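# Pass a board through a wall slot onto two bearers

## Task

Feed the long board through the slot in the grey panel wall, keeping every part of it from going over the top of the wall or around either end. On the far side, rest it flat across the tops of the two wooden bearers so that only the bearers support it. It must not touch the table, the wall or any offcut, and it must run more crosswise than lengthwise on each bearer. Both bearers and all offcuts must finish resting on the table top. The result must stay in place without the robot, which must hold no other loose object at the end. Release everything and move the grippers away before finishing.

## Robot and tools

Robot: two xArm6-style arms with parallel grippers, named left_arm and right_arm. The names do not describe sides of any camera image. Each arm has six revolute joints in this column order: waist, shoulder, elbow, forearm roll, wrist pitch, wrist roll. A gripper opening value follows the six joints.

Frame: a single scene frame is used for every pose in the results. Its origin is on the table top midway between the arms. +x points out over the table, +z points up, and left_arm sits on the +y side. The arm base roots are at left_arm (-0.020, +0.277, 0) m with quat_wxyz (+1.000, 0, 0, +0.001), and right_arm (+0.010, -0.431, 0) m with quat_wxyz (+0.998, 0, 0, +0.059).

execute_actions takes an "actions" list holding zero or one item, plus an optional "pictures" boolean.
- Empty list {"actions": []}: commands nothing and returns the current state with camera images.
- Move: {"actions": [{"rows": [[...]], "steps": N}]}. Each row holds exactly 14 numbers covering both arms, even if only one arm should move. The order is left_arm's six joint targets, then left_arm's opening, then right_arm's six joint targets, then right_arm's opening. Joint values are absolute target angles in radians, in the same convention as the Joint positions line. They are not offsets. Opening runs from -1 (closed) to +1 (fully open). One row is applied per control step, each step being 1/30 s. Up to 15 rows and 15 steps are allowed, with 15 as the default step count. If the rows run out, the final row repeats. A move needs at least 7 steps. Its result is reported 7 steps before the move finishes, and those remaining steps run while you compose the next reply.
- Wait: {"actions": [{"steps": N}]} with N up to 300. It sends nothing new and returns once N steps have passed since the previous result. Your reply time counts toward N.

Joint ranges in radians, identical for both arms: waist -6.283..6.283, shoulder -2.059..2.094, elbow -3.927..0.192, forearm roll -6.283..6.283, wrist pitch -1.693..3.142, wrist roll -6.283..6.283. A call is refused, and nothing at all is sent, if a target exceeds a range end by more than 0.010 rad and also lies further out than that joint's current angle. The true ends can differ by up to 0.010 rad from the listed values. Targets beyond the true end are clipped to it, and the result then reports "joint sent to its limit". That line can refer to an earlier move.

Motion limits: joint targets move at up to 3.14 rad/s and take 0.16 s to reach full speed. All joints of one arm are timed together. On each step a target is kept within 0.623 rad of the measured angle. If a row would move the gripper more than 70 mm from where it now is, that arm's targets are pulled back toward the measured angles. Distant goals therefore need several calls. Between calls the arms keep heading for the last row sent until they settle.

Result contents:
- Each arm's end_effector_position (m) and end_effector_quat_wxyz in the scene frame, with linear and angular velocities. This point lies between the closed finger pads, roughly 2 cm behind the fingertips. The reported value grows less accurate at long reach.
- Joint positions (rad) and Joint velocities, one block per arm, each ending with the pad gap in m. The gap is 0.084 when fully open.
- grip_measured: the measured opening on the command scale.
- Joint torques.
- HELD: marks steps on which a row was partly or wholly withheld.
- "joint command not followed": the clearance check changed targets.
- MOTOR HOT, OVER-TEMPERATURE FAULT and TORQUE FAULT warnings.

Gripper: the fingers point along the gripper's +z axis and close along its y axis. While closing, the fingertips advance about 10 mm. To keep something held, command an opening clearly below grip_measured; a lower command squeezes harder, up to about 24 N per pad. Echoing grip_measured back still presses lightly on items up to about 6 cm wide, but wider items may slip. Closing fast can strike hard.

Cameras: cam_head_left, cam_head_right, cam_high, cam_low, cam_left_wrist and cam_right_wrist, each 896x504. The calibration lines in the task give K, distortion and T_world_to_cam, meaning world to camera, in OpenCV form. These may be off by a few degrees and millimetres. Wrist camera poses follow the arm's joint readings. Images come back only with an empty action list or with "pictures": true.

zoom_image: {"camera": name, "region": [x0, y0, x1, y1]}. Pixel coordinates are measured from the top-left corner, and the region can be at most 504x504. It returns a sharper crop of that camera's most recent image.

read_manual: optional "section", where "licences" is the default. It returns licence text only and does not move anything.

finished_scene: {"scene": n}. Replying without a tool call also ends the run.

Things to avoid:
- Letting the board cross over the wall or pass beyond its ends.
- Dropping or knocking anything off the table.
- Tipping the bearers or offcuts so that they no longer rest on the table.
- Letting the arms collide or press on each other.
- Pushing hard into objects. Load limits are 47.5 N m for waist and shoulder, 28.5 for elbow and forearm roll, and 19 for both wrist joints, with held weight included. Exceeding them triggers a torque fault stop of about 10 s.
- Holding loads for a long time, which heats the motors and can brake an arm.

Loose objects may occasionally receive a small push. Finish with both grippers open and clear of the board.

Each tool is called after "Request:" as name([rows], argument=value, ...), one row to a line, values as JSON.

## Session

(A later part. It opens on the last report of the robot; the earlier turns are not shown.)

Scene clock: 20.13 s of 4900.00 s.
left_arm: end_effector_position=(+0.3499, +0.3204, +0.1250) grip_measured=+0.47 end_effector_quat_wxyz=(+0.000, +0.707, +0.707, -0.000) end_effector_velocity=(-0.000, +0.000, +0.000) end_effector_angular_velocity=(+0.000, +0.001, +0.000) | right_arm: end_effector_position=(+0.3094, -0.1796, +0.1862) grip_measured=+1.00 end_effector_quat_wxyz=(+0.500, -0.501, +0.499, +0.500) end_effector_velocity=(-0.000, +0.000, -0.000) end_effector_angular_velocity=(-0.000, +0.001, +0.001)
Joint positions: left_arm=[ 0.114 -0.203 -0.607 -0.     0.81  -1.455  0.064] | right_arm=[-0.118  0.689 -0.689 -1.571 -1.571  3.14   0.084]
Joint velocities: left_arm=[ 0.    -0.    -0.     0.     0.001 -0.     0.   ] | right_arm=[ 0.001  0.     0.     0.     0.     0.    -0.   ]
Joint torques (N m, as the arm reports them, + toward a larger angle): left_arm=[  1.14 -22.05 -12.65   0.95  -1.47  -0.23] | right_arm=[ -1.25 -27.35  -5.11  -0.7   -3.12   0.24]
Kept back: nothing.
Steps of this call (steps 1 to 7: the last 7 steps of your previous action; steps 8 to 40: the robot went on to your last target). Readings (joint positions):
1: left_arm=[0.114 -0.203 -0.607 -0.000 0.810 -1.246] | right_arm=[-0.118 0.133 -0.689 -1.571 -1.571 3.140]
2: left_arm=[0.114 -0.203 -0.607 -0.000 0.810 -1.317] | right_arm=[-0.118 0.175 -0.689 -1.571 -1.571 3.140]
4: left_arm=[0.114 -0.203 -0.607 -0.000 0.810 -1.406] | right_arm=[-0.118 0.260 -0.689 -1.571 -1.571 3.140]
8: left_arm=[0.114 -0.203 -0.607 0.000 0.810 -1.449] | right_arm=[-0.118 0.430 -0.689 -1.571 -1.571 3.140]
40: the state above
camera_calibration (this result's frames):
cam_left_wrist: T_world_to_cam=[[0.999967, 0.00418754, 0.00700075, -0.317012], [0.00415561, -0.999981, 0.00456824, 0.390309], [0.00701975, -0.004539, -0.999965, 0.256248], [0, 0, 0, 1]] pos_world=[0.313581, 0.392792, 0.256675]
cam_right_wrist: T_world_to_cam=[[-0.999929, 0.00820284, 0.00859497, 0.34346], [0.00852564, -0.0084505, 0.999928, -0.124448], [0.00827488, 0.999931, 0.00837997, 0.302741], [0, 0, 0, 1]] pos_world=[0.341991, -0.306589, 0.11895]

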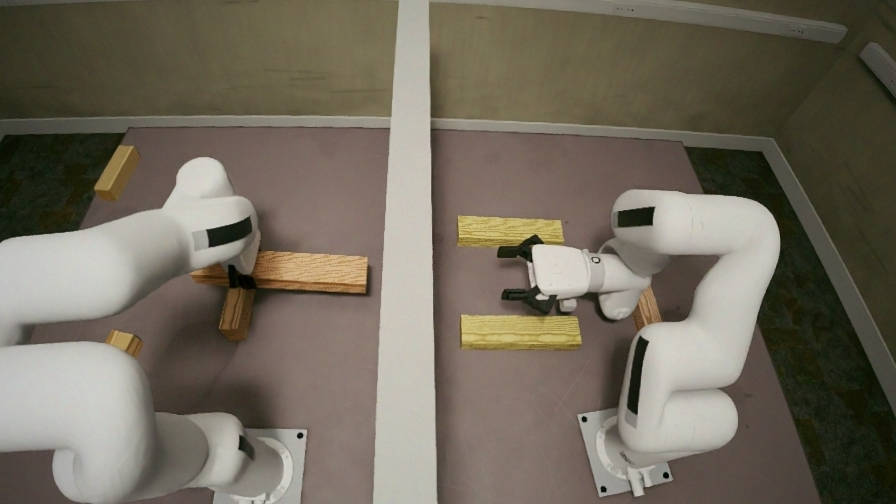

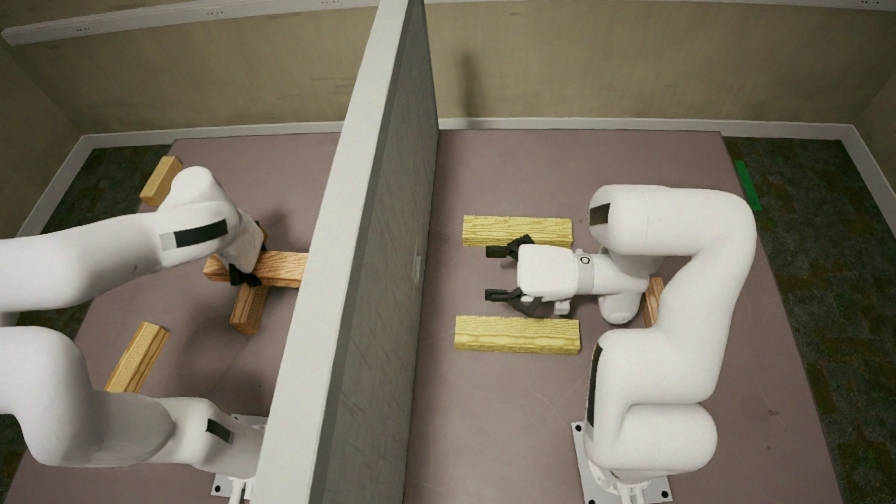

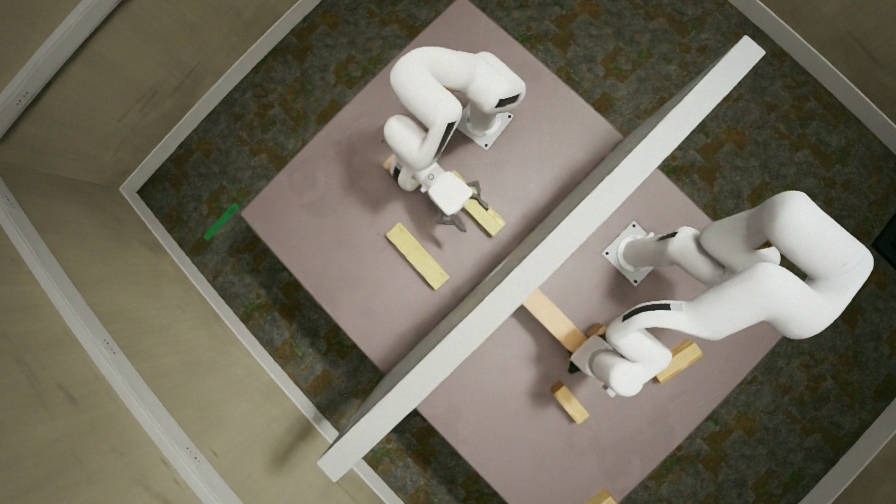

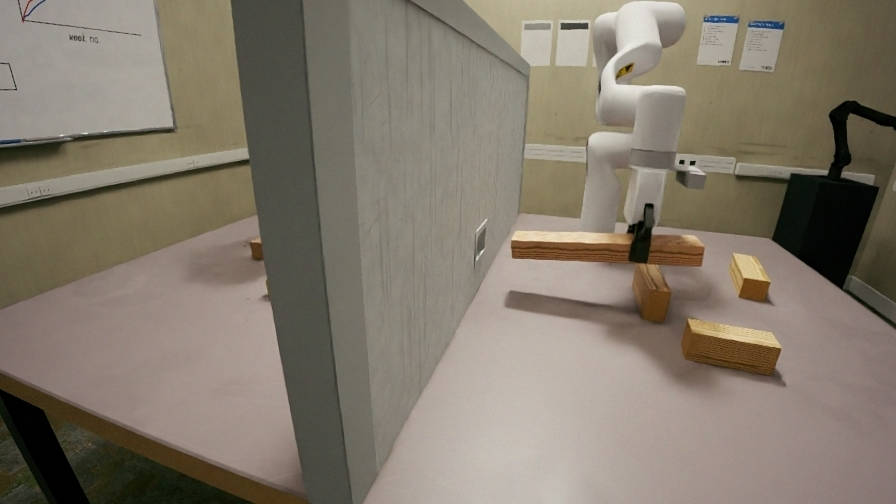

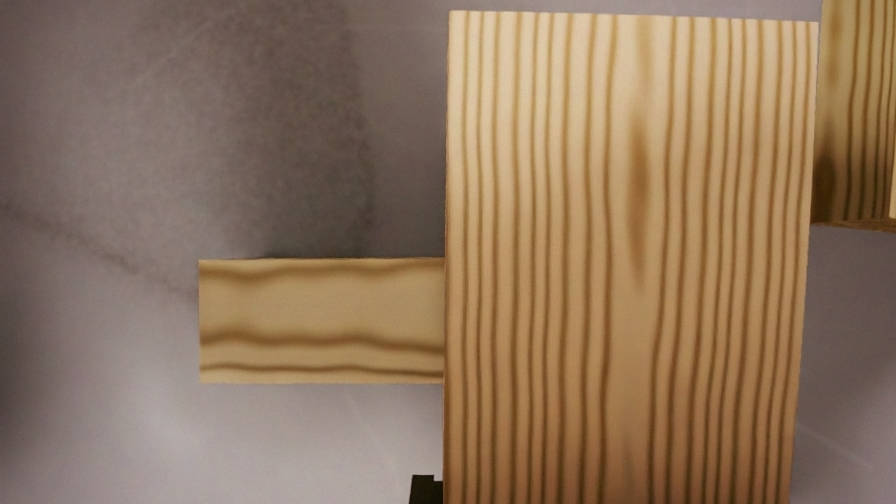

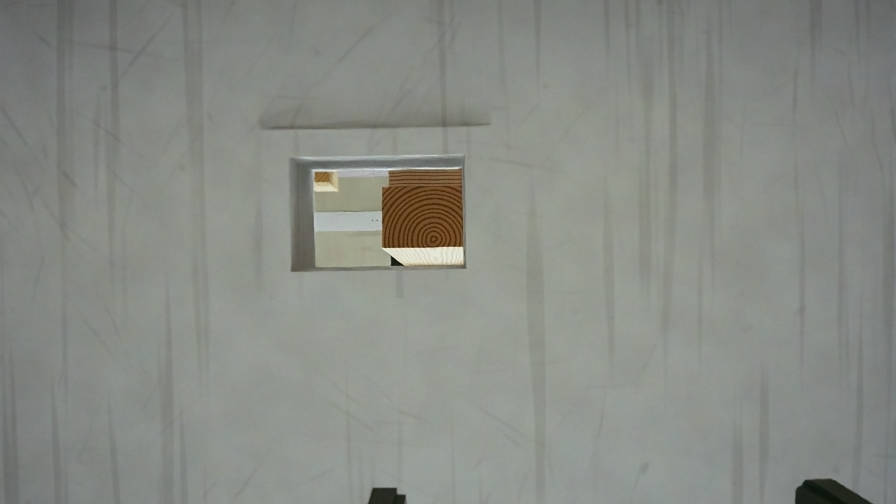

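Request:
execute_actions([
  {"rows": [[0.092,-0.191,-0.621,0,0.812,-1.477,-1,-0.118,0.689,-0.689,-1.571,-1.571,3.14,1],[0.092,-0.191,-0.621,0,0.812,-1.477,-1,-0.118,0.689,-0.689,-1.571,-1.571,3.14,1],[0.07,-0.179,-0.635,0,0.814,-1.498,-1,-0.118,0.689,-0.689,-1.571,-1.571,3.14,1],[0.07,-0.179,-0.635,0,0.814,-1.498,-1,-0.118,0.689,-0.689,-1.571,-1.571,3.14,1],[0.049,-0.167,-0.65,0,0.817,-1.52,-1,-0.118,0.689,-0.689,-1.571,-1.571,3.14,1],[0.049,-0.167,-0.65,0,0.817,-1.52,-1,-0.118,0.689,-0.689,-1.571,-1.571,3.14,1],[0.027,-0.155,-0.664,0,0.819,-1.541,-1,-0.118,0.689,-0.689,-1.571,-1.571,3.14,1],[0.027,-0.155,-0.664,0,0.819,-1.541,-1,-0.118,0.689,-0.689,-1.571,-1.571,3.14,1],[0.006,-0.1425,-0.6784,0,0.8209,-1.563,-1,-0.118,0.689,-0.689,-1.571,-1.571,3.14,1]], "steps": 15},
])

Request:
execute_actions([
  {"steps": 15},
], pictures=true)

Scene clock: 21.80 s of 4900.00 s.
left_arm: end_effector_position=(+0.3615, +0.3009, +0.1267) grip_measured=+0.47 end_effector_quat_wxyz=(+0.000, +0.707, +0.707, +0.000) end_effector_velocity=(+0.066, -0.118, +0.011) end_effector_angular_velocity=(+0.000, -0.002, -0.006) | right_arm: end_effector_position=(+0.3093, -0.1796, +0.1861) grip_measured=+1.00 end_effector_quat_wxyz=(+0.500, -0.501, +0.499, +0.500) end_effector_velocity=(-0.000, +0.000, +0.000) end_effector_angular_velocity=(+0.000, -0.001, +0.000)
Joint positions: left_arm=[ 0.06  -0.173 -0.643 -0.     0.816 -1.509  0.064] | right_arm=[-0.118  0.689 -0.689 -1.571 -1.571  3.14   0.084]
Joint velocities: left_arm=[-0.319  0.177 -0.214  0.001  0.034 -0.314  0.   ] | right_arm=[ 0.    -0.     0.    -0.    -0.    -0.001  0.   ]
Joint torques (N m, as the arm reports them, + toward a larger angle): left_arm=[ -0.31 -23.06 -13.04   0.96  -1.45  -0.17] | right_arm=[ -1.27 -27.24  -5.14  -0.62  -3.18   0.29]
Steps of this call (steps 1 to 15: the robot went on to your last target; steps 16 to 42: nothing new was sent; steps 43 to 50: the first 8 steps of this action). Readings (joint positions):
43: left_arm=[0.114 -0.203 -0.607 0.000 0.810 -1.455] | right_arm=[-0.118 0.689 -0.689 -1.571 -1.571 3.140]
44: left_arm=[0.111 -0.202 -0.609 0.000 0.811 -1.459] | right_arm=[-0.118 0.689 -0.689 -1.571 -1.571 3.140]
46: left_arm=[0.099 -0.194 -0.617 0.000 0.812 -1.471] | right_arm=[-0.118 0.689 -0.689 -1.571 -1.571 3.140]
50: the state above

Scene clock: 22.30 s of 4900.00 s.
left_arm: end_effector_position=(+0.3718, +0.2806, +0.1280) grip_measured=+0.47 end_effector_quat_wxyz=(-0.000, +0.707, +0.707, -0.000) end_effector_velocity=(+0.001, -0.001, +0.000) end_effector_angular_velocity=(+0.000, -0.000, -0.000) | right_arm: end_effector_position=(+0.3093, -0.1796, +0.1861) grip_measured=+1.00 end_effector_quat_wxyz=(+0.500, -0.501, +0.499, +0.500) end_effector_velocity=(+0.000, -0.000, +0.000) end_effector_angular_velocity=(+0.000, -0.001, -0.001)
Joint positions: left_arm=[ 0.006 -0.143 -0.678  0.     0.821 -1.563  0.064] | right_arm=[-0.118  0.689 -0.689 -1.571 -1.571  3.14   0.084]
Joint velocities: left_arm=[-0.002  0.002 -0.002  0.     0.    -0.002  0.   ] | right_arm=[-0.001  0.    -0.001 -0.    -0.     0.    -0.   ]
Joint torques (N m, as the arm reports them, + toward a larger angle): left_arm=[  1.01 -23.75 -12.78   1.06  -1.5   -0.27] | right_arm=[ -1.28 -27.27  -5.07  -0.67  -3.24   0.2 ]
Kept back: nothing.
Steps of this call (steps 1 to 7: the last 7 steps of your previous action; steps 8 to 15: the robot went on to your last target). Readings (joint positions):
1: left_arm=[0.049 -0.167 -0.650 -0.000 0.817 -1.519] | right_arm=[-0.118 0.689 -0.689 -1.571 -1.571 3.140]
2: left_arm=[0.039 -0.161 -0.657 -0.000 0.818 -1.530] | right_arm=[-0.118 0.689 -0.689 -1.571 -1.571 3.140]
4: left_arm=[0.020 -0.151 -0.669 -0.000 0.819 -1.548] | right_arm=[-0.118 0.689 -0.689 -1.571 -1.571 3.140]
8: left_arm=[0.008 -0.144 -0.677 -0.000 0.821 -1.561] | right_arm=[-0.118 0.689 -0.689 -1.571 -1.571 3.140]
15: the state above
camera_calibration (this result's frames):
cam_left_wrist: T_world_to_cam=[[0.999966, 0.00447866, 0.00687312, -0.338828], [0.00444743, -0.99998, 0.00455263, 0.350294], [0.00689337, -0.00452191, -0.999966, 0.2589], [0, 0, 0, 1]] pos_world=[0.335474, 0.352975, 0.259625]
cam_right_wrist: T_world_to_cam=[[-0.999929, 0.00820269, 0.00868085, 0.343434], [0.00861155, -0.00844591, 0.999927, -0.12445], [0.00827541, 0.999931, 0.00837467, 0.302742], [0, 0, 0, 1]] pos_world=[0.341976, -0.306589, 0.118924]

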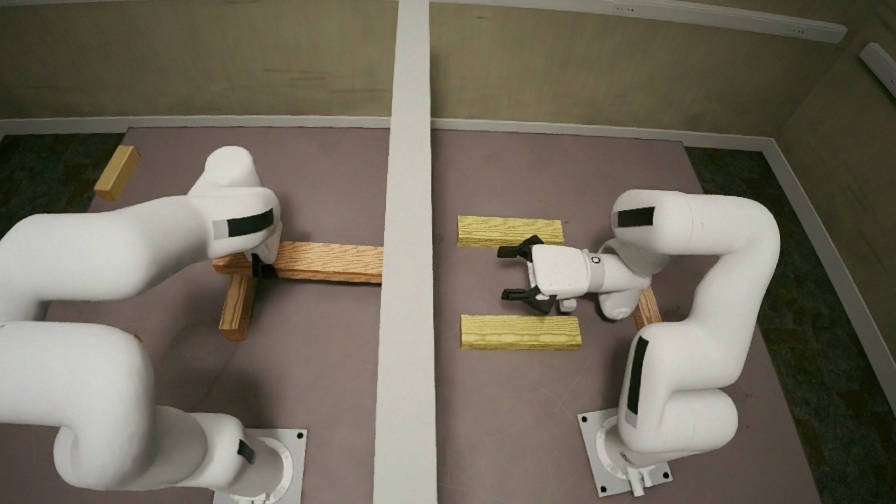

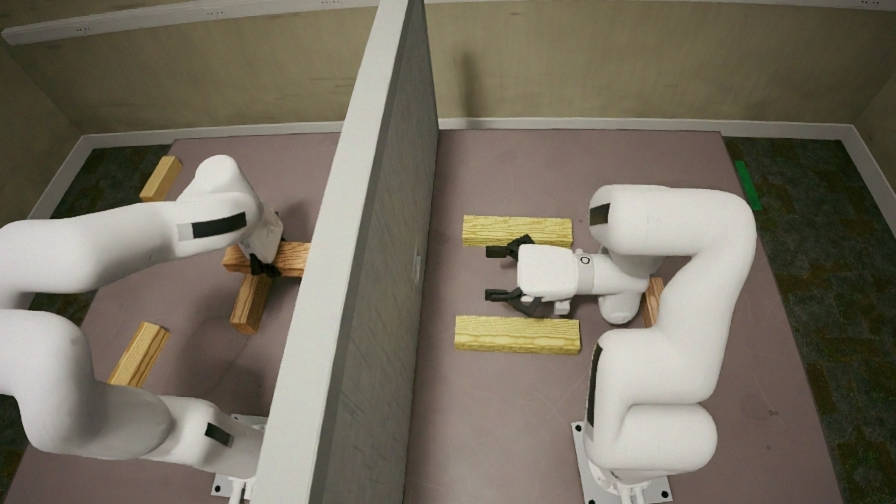

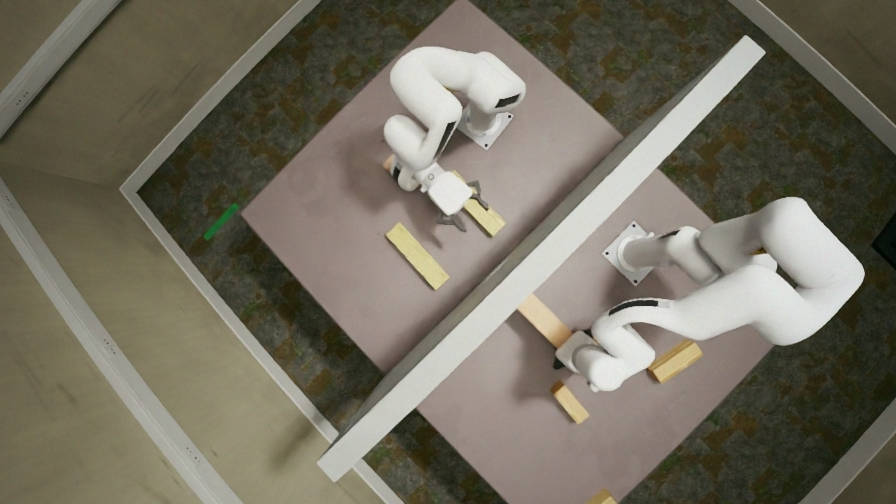

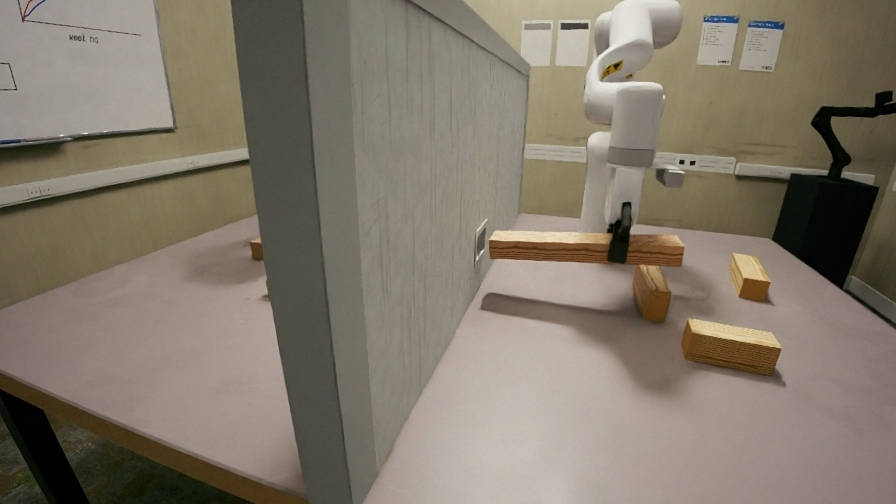

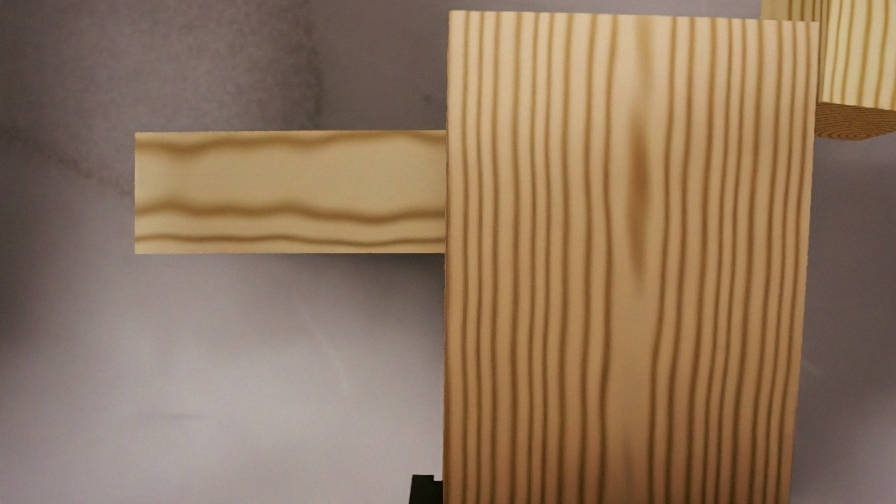

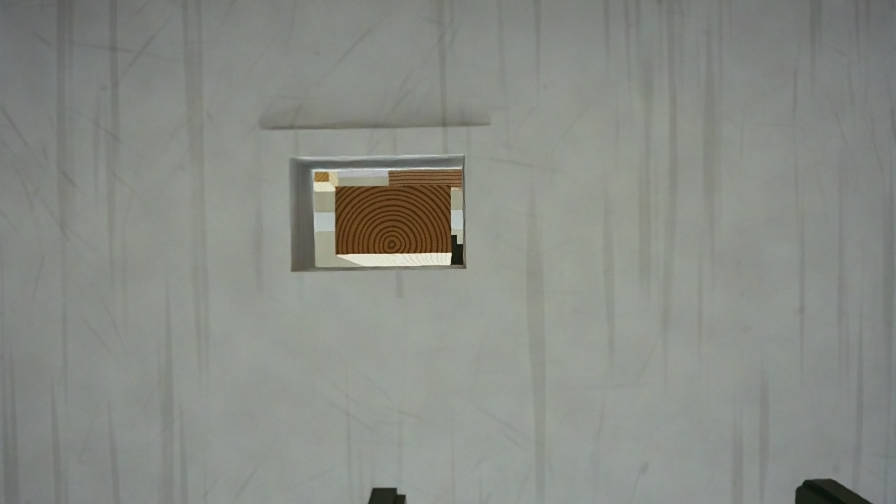

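Request:
execute_actions([
  {"rows": [[-0.015,-0.140,-0.6794,0,0.819,-1.584,-1,-0.118,0.689,-0.689,-1.571,-1.571,3.14,1],[-0.015,-0.140,-0.6794,0,0.819,-1.584,-1,-0.118,0.689,-0.689,-1.571,-1.571,3.14,1],[-0.036,-0.1375,-0.6805,0,0.818,-1.605,-1,-0.118,0.689,-0.689,-1.571,-1.571,3.14,1],[-0.036,-0.1375,-0.6805,0,0.818,-1.605,-1,-0.118,0.689,-0.689,-1.571,-1.571,3.14,1],[-0.057,-0.135,-0.6815,0,0.8165,-1.626,-1,-0.118,0.689,-0.689,-1.571,-1.571,3.14,1],[-0.057,-0.135,-0.6815,0,0.8165,-1.626,-1,-0.118,0.689,-0.689,-1.571,-1.571,3.14,1],[-0.078,-0.132,-0.6825,0,0.8145,-1.647,-1,-0.118,0.689,-0.689,-1.571,-1.571,3.14,1],[-0.078,-0.132,-0.6825,0,0.8145,-1.647,-1,-0.118,0.689,-0.689,-1.571,-1.571,3.14,1],[-0.1,-0.1295,-0.6835,0,0.813,-1.669,-1,-0.118,0.689,-0.689,-1.571,-1.571,3.14,1],[-0.1,-0.1295,-0.6835,0,0.813,-1.669,-1,-0.118,0.689,-0.689,-1.571,-1.571,3.14,1],[-0.121,-0.1271,-0.6846,0,0.8117,-1.69,-1,-0.118,0.689,-0.689,-1.571,-1.571,3.14,1]], "steps": 15},
])

Request:
execute_actions([
  {"rows": [[-0.121,-0.1271,-0.6846,0,0.8117,-1.69,-1,-0.118,0.689,-0.689,-1.571,-1.571,3.14,1],[-0.121,-0.12,-0.6808,0,0.8008,-1.69,-1,-0.118,0.689,-0.689,-1.571,-1.571,3.14,1],[-0.121,-0.12,-0.6808,0,0.8008,-1.69,-1,-0.118,0.689,-0.689,-1.571,-1.571,3.14,1],[-0.121,-0.113,-0.677,0,0.79,-1.69,-1,-0.118,0.689,-0.689,-1.571,-1.571,3.14,1],[-0.121,-0.113,-0.677,0,0.79,-1.69,-1,-0.118,0.689,-0.689,-1.571,-1.571,3.14,1],[-0.121,-0.106,-0.673,0,0.779,-1.69,-1,-0.118,0.689,-0.689,-1.571,-1.571,3.14,1],[-0.121,-0.106,-0.673,0,0.779,-1.69,-1,-0.118,0.689,-0.689,-1.571,-1.571,3.14,1],[-0.121,-0.099,-0.669,0,0.768,-1.69,-1,-0.118,0.689,-0.689,-1.571,-1.571,3.14,1],[-0.121,-0.099,-0.669,0,0.768,-1.69,-1,-0.118,0.689,-0.689,-1.571,-1.571,3.14,1],[-0.121,-0.0917,-0.6655,0,0.7572,-1.69,-1,-0.118,0.689,-0.689,-1.571,-1.571,3.14,1]], "steps": 15},
])

Request:
execute_actions([
  {"steps": 15},
], pictures=true)

Scene clock: 24.07 s of 4900.00 s.
left_arm: end_effector_position=(+0.3727, +0.2599, +0.1268) grip_measured=+0.47 end_effector_quat_wxyz=(+0.000, +0.707, +0.707, +0.000) end_effector_velocity=(+0.002, -0.122, -0.008) end_effector_angular_velocity=(-0.000, +0.001, -0.002) | right_arm: end_effector_position=(+0.3093, -0.1796, +0.1861) grip_measured=+1.00 end_effector_quat_wxyz=(+0.500, -0.501, +0.499, +0.500) end_effector_velocity=(-0.000, -0.000, +0.000) end_effector_angular_velocity=(-0.000, +0.001, -0.000)
Joint positions: left_arm=[-0.046 -0.136 -0.681 -0.     0.817 -1.615  0.064] | right_arm=[-0.118  0.689 -0.689 -1.571 -1.571  3.14   0.084]
Joint velocities: left_arm=[-0.31   0.04  -0.015 -0.    -0.024 -0.308  0.   ] | right_arm=[-0.    -0.     0.001 -0.    -0.     0.001  0.   ]
Joint torques (N m, as the arm reports them, + toward a larger angle): left_arm=[  0.92 -24.26 -12.57   0.9   -1.44  -0.05] | right_arm=[ -1.27 -27.28  -5.08  -0.62  -3.23   0.24]
Steps of this call (steps 1 to 15: the robot went on to your last target; steps 16 to 45: nothing new was sent; steps 46 to 53: the first 8 steps of this action). Readings (joint positions):
46: left_arm=[0.006 -0.142 -0.678 0.000 0.821 -1.563] | right_arm=[-0.118 0.689 -0.689 -1.571 -1.571 3.140]
47: left_arm=[0.003 -0.142 -0.679 0.000 0.821 -1.567] | right_arm=[-0.118 0.689 -0.689 -1.571 -1.571 3.140]
49: left_arm=[-0.009 -0.141 -0.679 0.000 0.820 -1.579] | right_arm=[-0.118 0.689 -0.689 -1.571 -1.571 3.140]
53: the state above

Scene clock: 24.57 s of 4900.00 s.
left_arm: end_effector_position=(+0.3726, +0.2306, +0.1186) grip_measured=+0.47 end_effector_quat_wxyz=(+0.001, +0.707, +0.707, +0.000) end_effector_velocity=(+0.003, -0.002, -0.043) end_effector_angular_velocity=(-0.002, -0.010, +0.001) | right_arm: end_effector_position=(+0.3093, -0.1796, +0.1861) grip_measured=+1.00 end_effector_quat_wxyz=(+0.500, -0.501, +0.499, +0.500) end_effector_velocity=(-0.000, -0.000, -0.000) end_effector_angular_velocity=(-0.000, +0.001, -0.001)
Joint positions: left_arm=[-0.12  -0.113 -0.678 -0.     0.789 -1.69   0.064] | right_arm=[-0.118  0.689 -0.689 -1.571 -1.571  3.14   0.084]
Joint velocities: left_arm=[-0.002  0.092  0.047 -0.001 -0.149 -0.003 -0.   ] | right_arm=[-0.001 -0.     0.001 -0.     0.    -0.     0.   ]
Joint torques (N m, as the arm reports them, + toward a larger angle): left_arm=[  0.95 -21.9  -11.1    1.4   -1.18  -0.38] | right_arm=[ -1.34 -27.19  -5.12  -0.66  -3.23   0.23]
Steps of this call (steps 1 to 7: the last 7 steps of your previous action; steps 8 to 15: the first 8 steps of this action). Readings (joint positions):
8: left_arm=[-0.116 -0.128 -0.684 -0.000 0.812 -1.684] | right_arm=[-0.118 0.689 -0.689 -1.571 -1.571 3.140]
9: left_arm=[-0.118 -0.127 -0.684 -0.000 0.812 -1.686] | right_arm=[-0.118 0.689 -0.689 -1.571 -1.571 3.140]
11: left_arm=[-0.120 -0.125 -0.683 -0.000 0.807 -1.689] | right_arm=[-0.118 0.689 -0.689 -1.571 -1.571 3.140]
15: the state above

Scene clock: 25.07 s of 4900.00 s.
left_arm: end_effector_position=(+0.3721, +0.2305, +0.1083) grip_measured=+0.47 end_effector_quat_wxyz=(+0.000, +0.707, +0.707, +0.000) end_effector_velocity=(-0.000, +0.000, -0.001) end_effector_angular_velocity=(+0.000, +0.001, +0.001) | right_arm: end_effector_position=(+0.3093, -0.1796, +0.1861) grip_measured=+1.00 end_effector_quat_wxyz=(+0.500, -0.501, +0.499, +0.500) end_effector_velocity=(+0.000, +0.000, -0.000) end_effector_angular_velocity=(-0.000, -0.001, -0.000)
Joint positions: left_arm=[-0.121 -0.092 -0.666 -0.     0.757 -1.69   0.064] | right_arm=[-0.118  0.689 -0.689 -1.571 -1.571  3.14   0.084]
Joint velocities: left_arm=[ 0.     0.001  0.001  0.    -0.001 -0.001  0.   ] | right_arm=[ 0.     0.    -0.     0.     0.    -0.001  0.   ]
Joint torques (N m, as the arm reports them, + toward a larger angle): left_arm=[  0.45 -22.96 -10.9    1.43  -1.01  -0.13] | right_arm=[ -1.21 -27.24  -5.11  -0.61  -3.23   0.23]
Kept back: nothing.
Steps of this call (steps 1 to 7: the last 7 steps of your previous action; steps 8 to 15: the robot went on to your last target). Readings (joint positions):
1: left_arm=[-0.120 -0.110 -0.676 -0.000 0.784 -1.690] | right_arm=[-0.118 0.689 -0.689 -1.571 -1.571 3.140]
2: left_arm=[-0.120 -0.106 -0.674 -0.000 0.779 -1.690] | right_arm=[-0.118 0.689 -0.689 -1.571 -1.571 3.140]
4: left_arm=[-0.120 -0.099 -0.670 -0.000 0.768 -1.690] | right_arm=[-0.118 0.689 -0.689 -1.571 -1.571 3.140]
8: left_arm=[-0.121 -0.093 -0.666 -0.000 0.759 -1.690] | right_arm=[-0.118 0.689 -0.689 -1.571 -1.571 3.140]
15: the state above
camera_calibration (this result's frames):
cam_left_wrist: T_world_to_cam=[[0.999962, 0.0042978, 0.00762643, -0.338819], [0.00426233, -0.99998, 0.00466075, 0.300266], [0.00764631, -0.00462806, -0.99996, 0.238725], [0, 0, 0, 1]] pos_world=[0.3357, 0.302821, 0.2399]
cam_right_wrist: T_world_to_cam=[[-0.999929, 0.00820248, 0.00868092, 0.343434], [0.00861162, -0.0084461, 0.999927, -0.12445], [0.0082752, 0.999931, 0.00837486, 0.302742], [0, 0, 0, 1]] pos_world=[0.341976, -0.306589, 0.118924]

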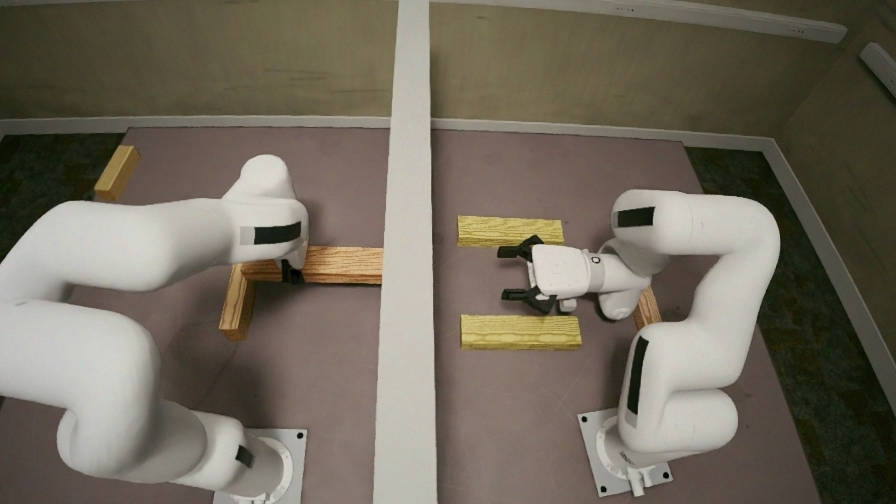

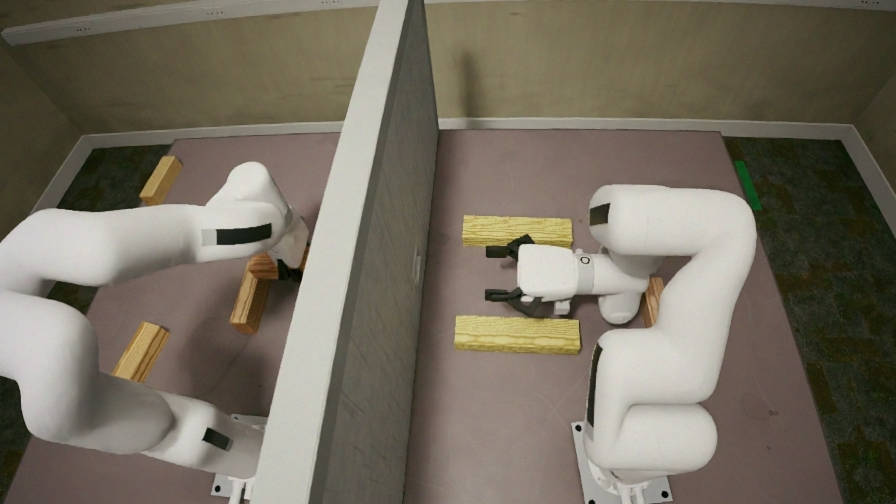

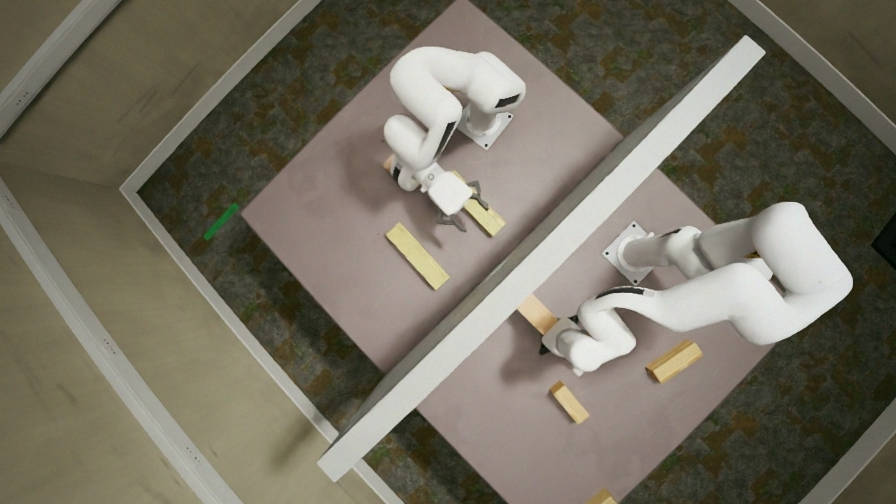

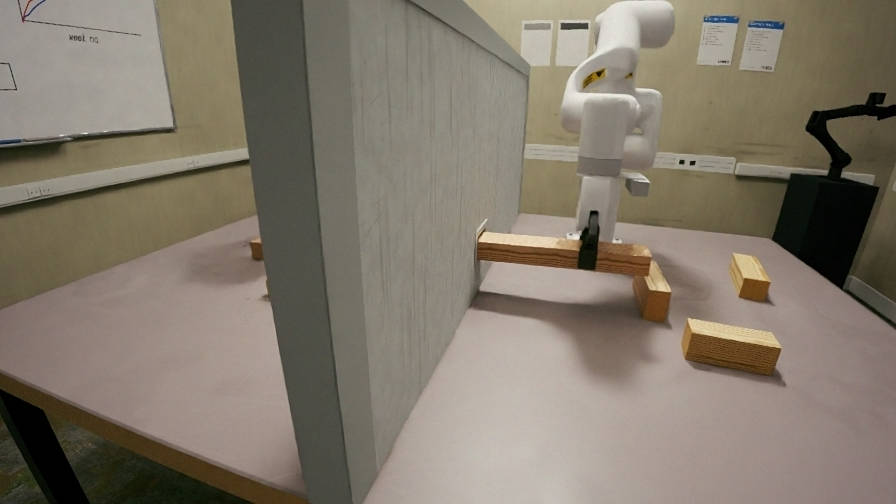

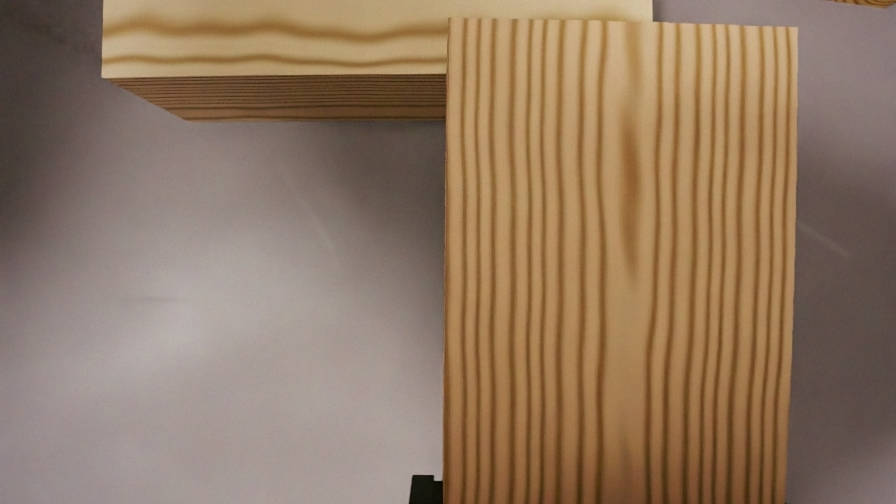

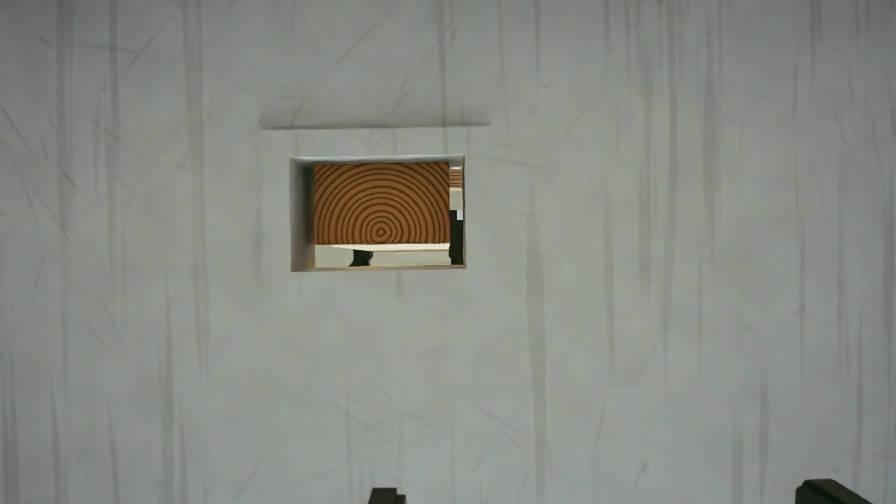

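Request:
execute_actions([
  {"rows": [[-0.146,-0.086,-0.672,0,0.758,-1.715,-1,-0.118,-0.15,-0.9,-1.571,-1.571,3.14,1],[-0.146,-0.086,-0.672,0,0.758,-1.715,-1,-0.118,-0.15,-0.9,-1.571,-1.571,3.14,1],[-0.170,-0.080,-0.678,0,0.7585,-1.739,-1,-0.118,-0.15,-0.9,-1.571,-1.571,3.14,1],[-0.195,-0.074,-0.685,0,0.759,-1.764,-1,-0.118,-0.15,-0.9,-1.571,-1.571,3.14,1],[-0.195,-0.074,-0.685,0,0.759,-1.764,-1,-0.118,-0.15,-0.9,-1.571,-1.571,3.14,1],[-0.220,-0.068,-0.691,0,0.7597,-1.789,-1,-0.118,-0.15,-0.9,-1.571,-1.571,3.14,1],[-0.2446,-0.0625,-0.6978,0,0.7603,-1.8134,-1,-0.118,-0.15,-0.9,-1.571,-1.571,3.14,1],[-0.2446,-0.0625,-0.6978,0,0.7603,-1.8134,-1,-0.118,-0.15,-0.9,-1.571,-1.571,3.14,1],[-0.268,-0.053,-0.7086,0,0.7617,-1.837,-1,-0.118,-0.15,-0.9,-1.571,-1.571,3.14,1],[-0.291,-0.0436,-0.7194,0,0.763,-1.860,-1,-0.118,-0.15,-0.9,-1.571,-1.571,3.14,1],[-0.291,-0.0436,-0.7194,0,0.763,-1.860,-1,-0.118,-0.15,-0.9,-1.571,-1.571,3.14,1],[-0.314,-0.034,-0.730,0,0.7644,-1.883,-1,-0.118,-0.15,-0.9,-1.571,-1.571,3.14,1],[-0.3376,-0.0247,-0.741,0,0.7658,-1.9064,-1,-0.118,-0.15,-0.9,-1.571,-1.571,3.14,1],[-0.3376,-0.0247,-0.741,0,0.7658,-1.9064,-1,-0.118,-0.15,-0.9,-1.571,-1.571,3.14,1],[-0.3608,-0.0153,-0.7519,0,0.7672,-1.9296,-1,-0.118,-0.15,-0.9,-1.571,-1.571,3.14,1]], "steps": 15},
])

Request:
execute_actions([
  {"rows": [[-0.382,-0.0028,-0.7668,0,0.7696,-1.951,-1,-0.118,-0.15,-0.9,0,1.09,2.345,1],[-0.382,-0.0028,-0.7668,0,0.7696,-1.951,-1,-0.118,-0.15,-0.9,0,1.09,2.345,1],[-0.4036,0.0097,-0.7818,0,0.7721,-1.9724,-1,-0.118,-0.15,-0.9,0,1.09,2.345,1],[-0.4036,0.0097,-0.7818,0,0.7721,-1.9724,-1,-0.118,-0.15,-0.9,0,1.09,2.345,1],[-0.425,0.0222,-0.7967,0,0.7745,-1.9938,-1,-0.118,-0.15,-0.9,0,1.09,2.345,1],[-0.425,0.0222,-0.7967,0,0.7745,-1.9938,-1,-0.118,-0.15,-0.9,0,1.09,2.345,1],[-0.446,0.0347,-0.8117,0,0.777,-2.015,-1,-0.118,-0.15,-0.9,0,1.09,2.345,1],[-0.446,0.0347,-0.8117,0,0.777,-2.015,-1,-0.118,-0.15,-0.9,0,1.09,2.345,1],[-0.4677,0.0472,-0.8266,0,0.7794,-2.0365,-1,-0.118,-0.15,-0.9,0,1.09,2.345,1]], "steps": 15},
])

Request:
execute_actions([
  {"steps": 45},
])

Scene clock: 27.33 s of 4900.00 s.
left_arm: end_effector_position=(+0.3724, +0.2013, +0.1078) grip_measured=+0.47 end_effector_quat_wxyz=(-0.000, +0.707, +0.707, -0.000) end_effector_velocity=(-0.001, -0.198, +0.000) end_effector_angular_velocity=(-0.000, -0.003, -0.007) | right_arm: end_effector_position=(+0.3362, -0.1796, +0.2607) grip_measured=+1.00 end_effector_quat_wxyz=(+0.565, -0.565, +0.424, +0.425) end_effector_velocity=(+0.070, +0.000, +0.390) end_effector_angular_velocity=(-0.001, -1.345, +0.003)
Joint positions: left_arm=[-0.193 -0.074 -0.684  0.     0.759 -1.762  0.064] | right_arm=[-0.118  0.477 -0.758 -1.571 -1.571  3.14   0.084]
Joint velocities: left_arm=[-0.486  0.115 -0.127 -0.     0.01  -0.479 -0.   ] | right_arm=[ 0.001 -1.072 -0.273 -0.002  0.001 -0.001 -0.   ]
Joint torques (N m, as the arm reports them, + toward a larger angle): left_arm=[ -0.94 -23.72 -11.35   1.27  -1.05  -0.07] | right_arm=[ -1.13 -26.09  -6.73  -0.37  -3.07   0.21]
Steps of this call (steps 1 to 15: the robot went on to your last target; steps 16 to 60: nothing new was sent; steps 61 to 68: the first 8 steps of this action). Readings (joint positions):
61: left_arm=[-0.121 -0.092 -0.666 0.000 0.757 -1.690] | right_arm=[-0.118 0.689 -0.689 -1.571 -1.571 3.140]
62: left_arm=[-0.124 -0.091 -0.666 0.000 0.758 -1.694] | right_arm=[-0.118 0.684 -0.690 -1.571 -1.571 3.140]
64: left_arm=[-0.138 -0.087 -0.669 0.000 0.758 -1.708] | right_arm=[-0.118 0.636 -0.704 -1.572 -1.570 3.140]
68: the state above

Scene clock: 27.83 s of 4900.00 s.
left_arm: end_effector_position=(+0.3727, +0.1066, +0.1080) grip_measured=+0.47 end_effector_quat_wxyz=(-0.000, +0.707, +0.707, -0.000) end_effector_velocity=(+0.001, -0.156, +0.001) end_effector_angular_velocity=(-0.001, -0.002, +0.011) | right_arm: end_effector_position=(+0.4080, -0.1758, +0.4238) grip_measured=+1.00 end_effector_quat_wxyz=(+0.704, -0.638, +0.301, +0.079) end_effector_velocity=(+0.408, -0.058, +0.249) end_effector_angular_velocity=(-0.334, -1.530, -1.783)
Joint positions: left_arm=[-0.412  0.015 -0.788  0.     0.773 -1.981  0.064] | right_arm=[-0.118  0.045 -0.855 -1.337 -1.337  2.906  0.084]
Joint velocities: left_arm=[-0.333  0.194 -0.233  0.     0.037 -0.344  0.   ] | right_arm=[ 0.001 -0.493 -0.128  1.28   1.271 -1.271 -0.   ]
Joint torques (N m, as the arm reports them, + toward a larger angle): left_arm=[  0.69 -28.03 -12.33   1.01  -1.53  -0.19] | right_arm=[ -1.5  -21.03 -12.37   0.36  -2.67   0.11]
Steps of this call (steps 1 to 7: the last 7 steps of your previous action; steps 8 to 15: the first 8 steps of this action). Readings (joint positions):
8: left_arm=[-0.319 -0.032 -0.731 0.000 0.765 -1.887] | right_arm=[-0.118 0.189 -0.824 -1.571 -1.571 3.140]
9: left_arm=[-0.334 -0.025 -0.739 0.000 0.766 -1.903] | right_arm=[-0.118 0.156 -0.831 -1.566 -1.566 3.134]
11: left_arm=[-0.364 -0.011 -0.756 0.000 0.769 -1.932] | right_arm=[-0.118 0.113 -0.841 -1.516 -1.516 3.083]
15: the state above

Scene clock: 29.33 s of 4900.00 s.
left_arm: end_effector_position=(+0.3719, +0.0803, +0.1080) grip_measured=+0.47 end_effector_quat_wxyz=(+0.000, +0.707, +0.707, -0.000) end_effector_velocity=(+0.000, -0.000, +0.000) end_effector_angular_velocity=(-0.001, -0.002, +0.000) | right_arm: end_effector_position=(+0.4319, -0.4317, +0.2009) grip_measured=+1.00 end_effector_quat_wxyz=(-0.001, -0.389, +0.921, -0.002) end_effector_velocity=(-0.163, +0.011, -0.049) end_effector_angular_velocity=(+0.055, +0.645, -0.021)
Joint positions: left_arm=[-0.468  0.047 -0.827  0.     0.779 -2.036  0.064] | right_arm=[-0.118 -0.149 -0.899 -0.004  1.048  2.346  0.084]
Joint velocities: left_arm=[ 0.     0.     0.     0.    -0.002 -0.     0.   ] | right_arm=[ 0.001 -0.004  0.003  0.065  0.646 -0.013  0.   ]
Joint torques (N m, as the arm reports them, + toward a larger angle): left_arm=[  1.1  -29.02 -12.59   0.95  -1.52  -0.17] | right_arm=[ -1.37 -23.7  -17.09  -0.87  -4.39   0.28]
Kept back: nothing.
Steps of this call (steps 1 to 7: the last 7 steps of your previous action; steps 8 to 45: the robot went on to your last target). Readings (joint positions):
1: left_arm=[-0.423 0.021 -0.795 0.000 0.774 -1.992] | right_arm=[-0.118 0.029 -0.859 -1.294 -1.295 2.864]
2: left_arm=[-0.434 0.028 -0.803 0.000 0.776 -2.003] | right_arm=[-0.118 0.015 -0.863 -1.252 -1.252 2.824]
4: left_arm=[-0.453 0.039 -0.816 -0.000 0.778 -2.021] | right_arm=[-0.118 -0.009 -0.868 -1.166 -1.166 2.751]
8: left_arm=[-0.465 0.046 -0.825 0.000 0.779 -2.034] | right_arm=[-0.118 -0.049 -0.877 -0.987 -0.988 2.634]
45: the state above


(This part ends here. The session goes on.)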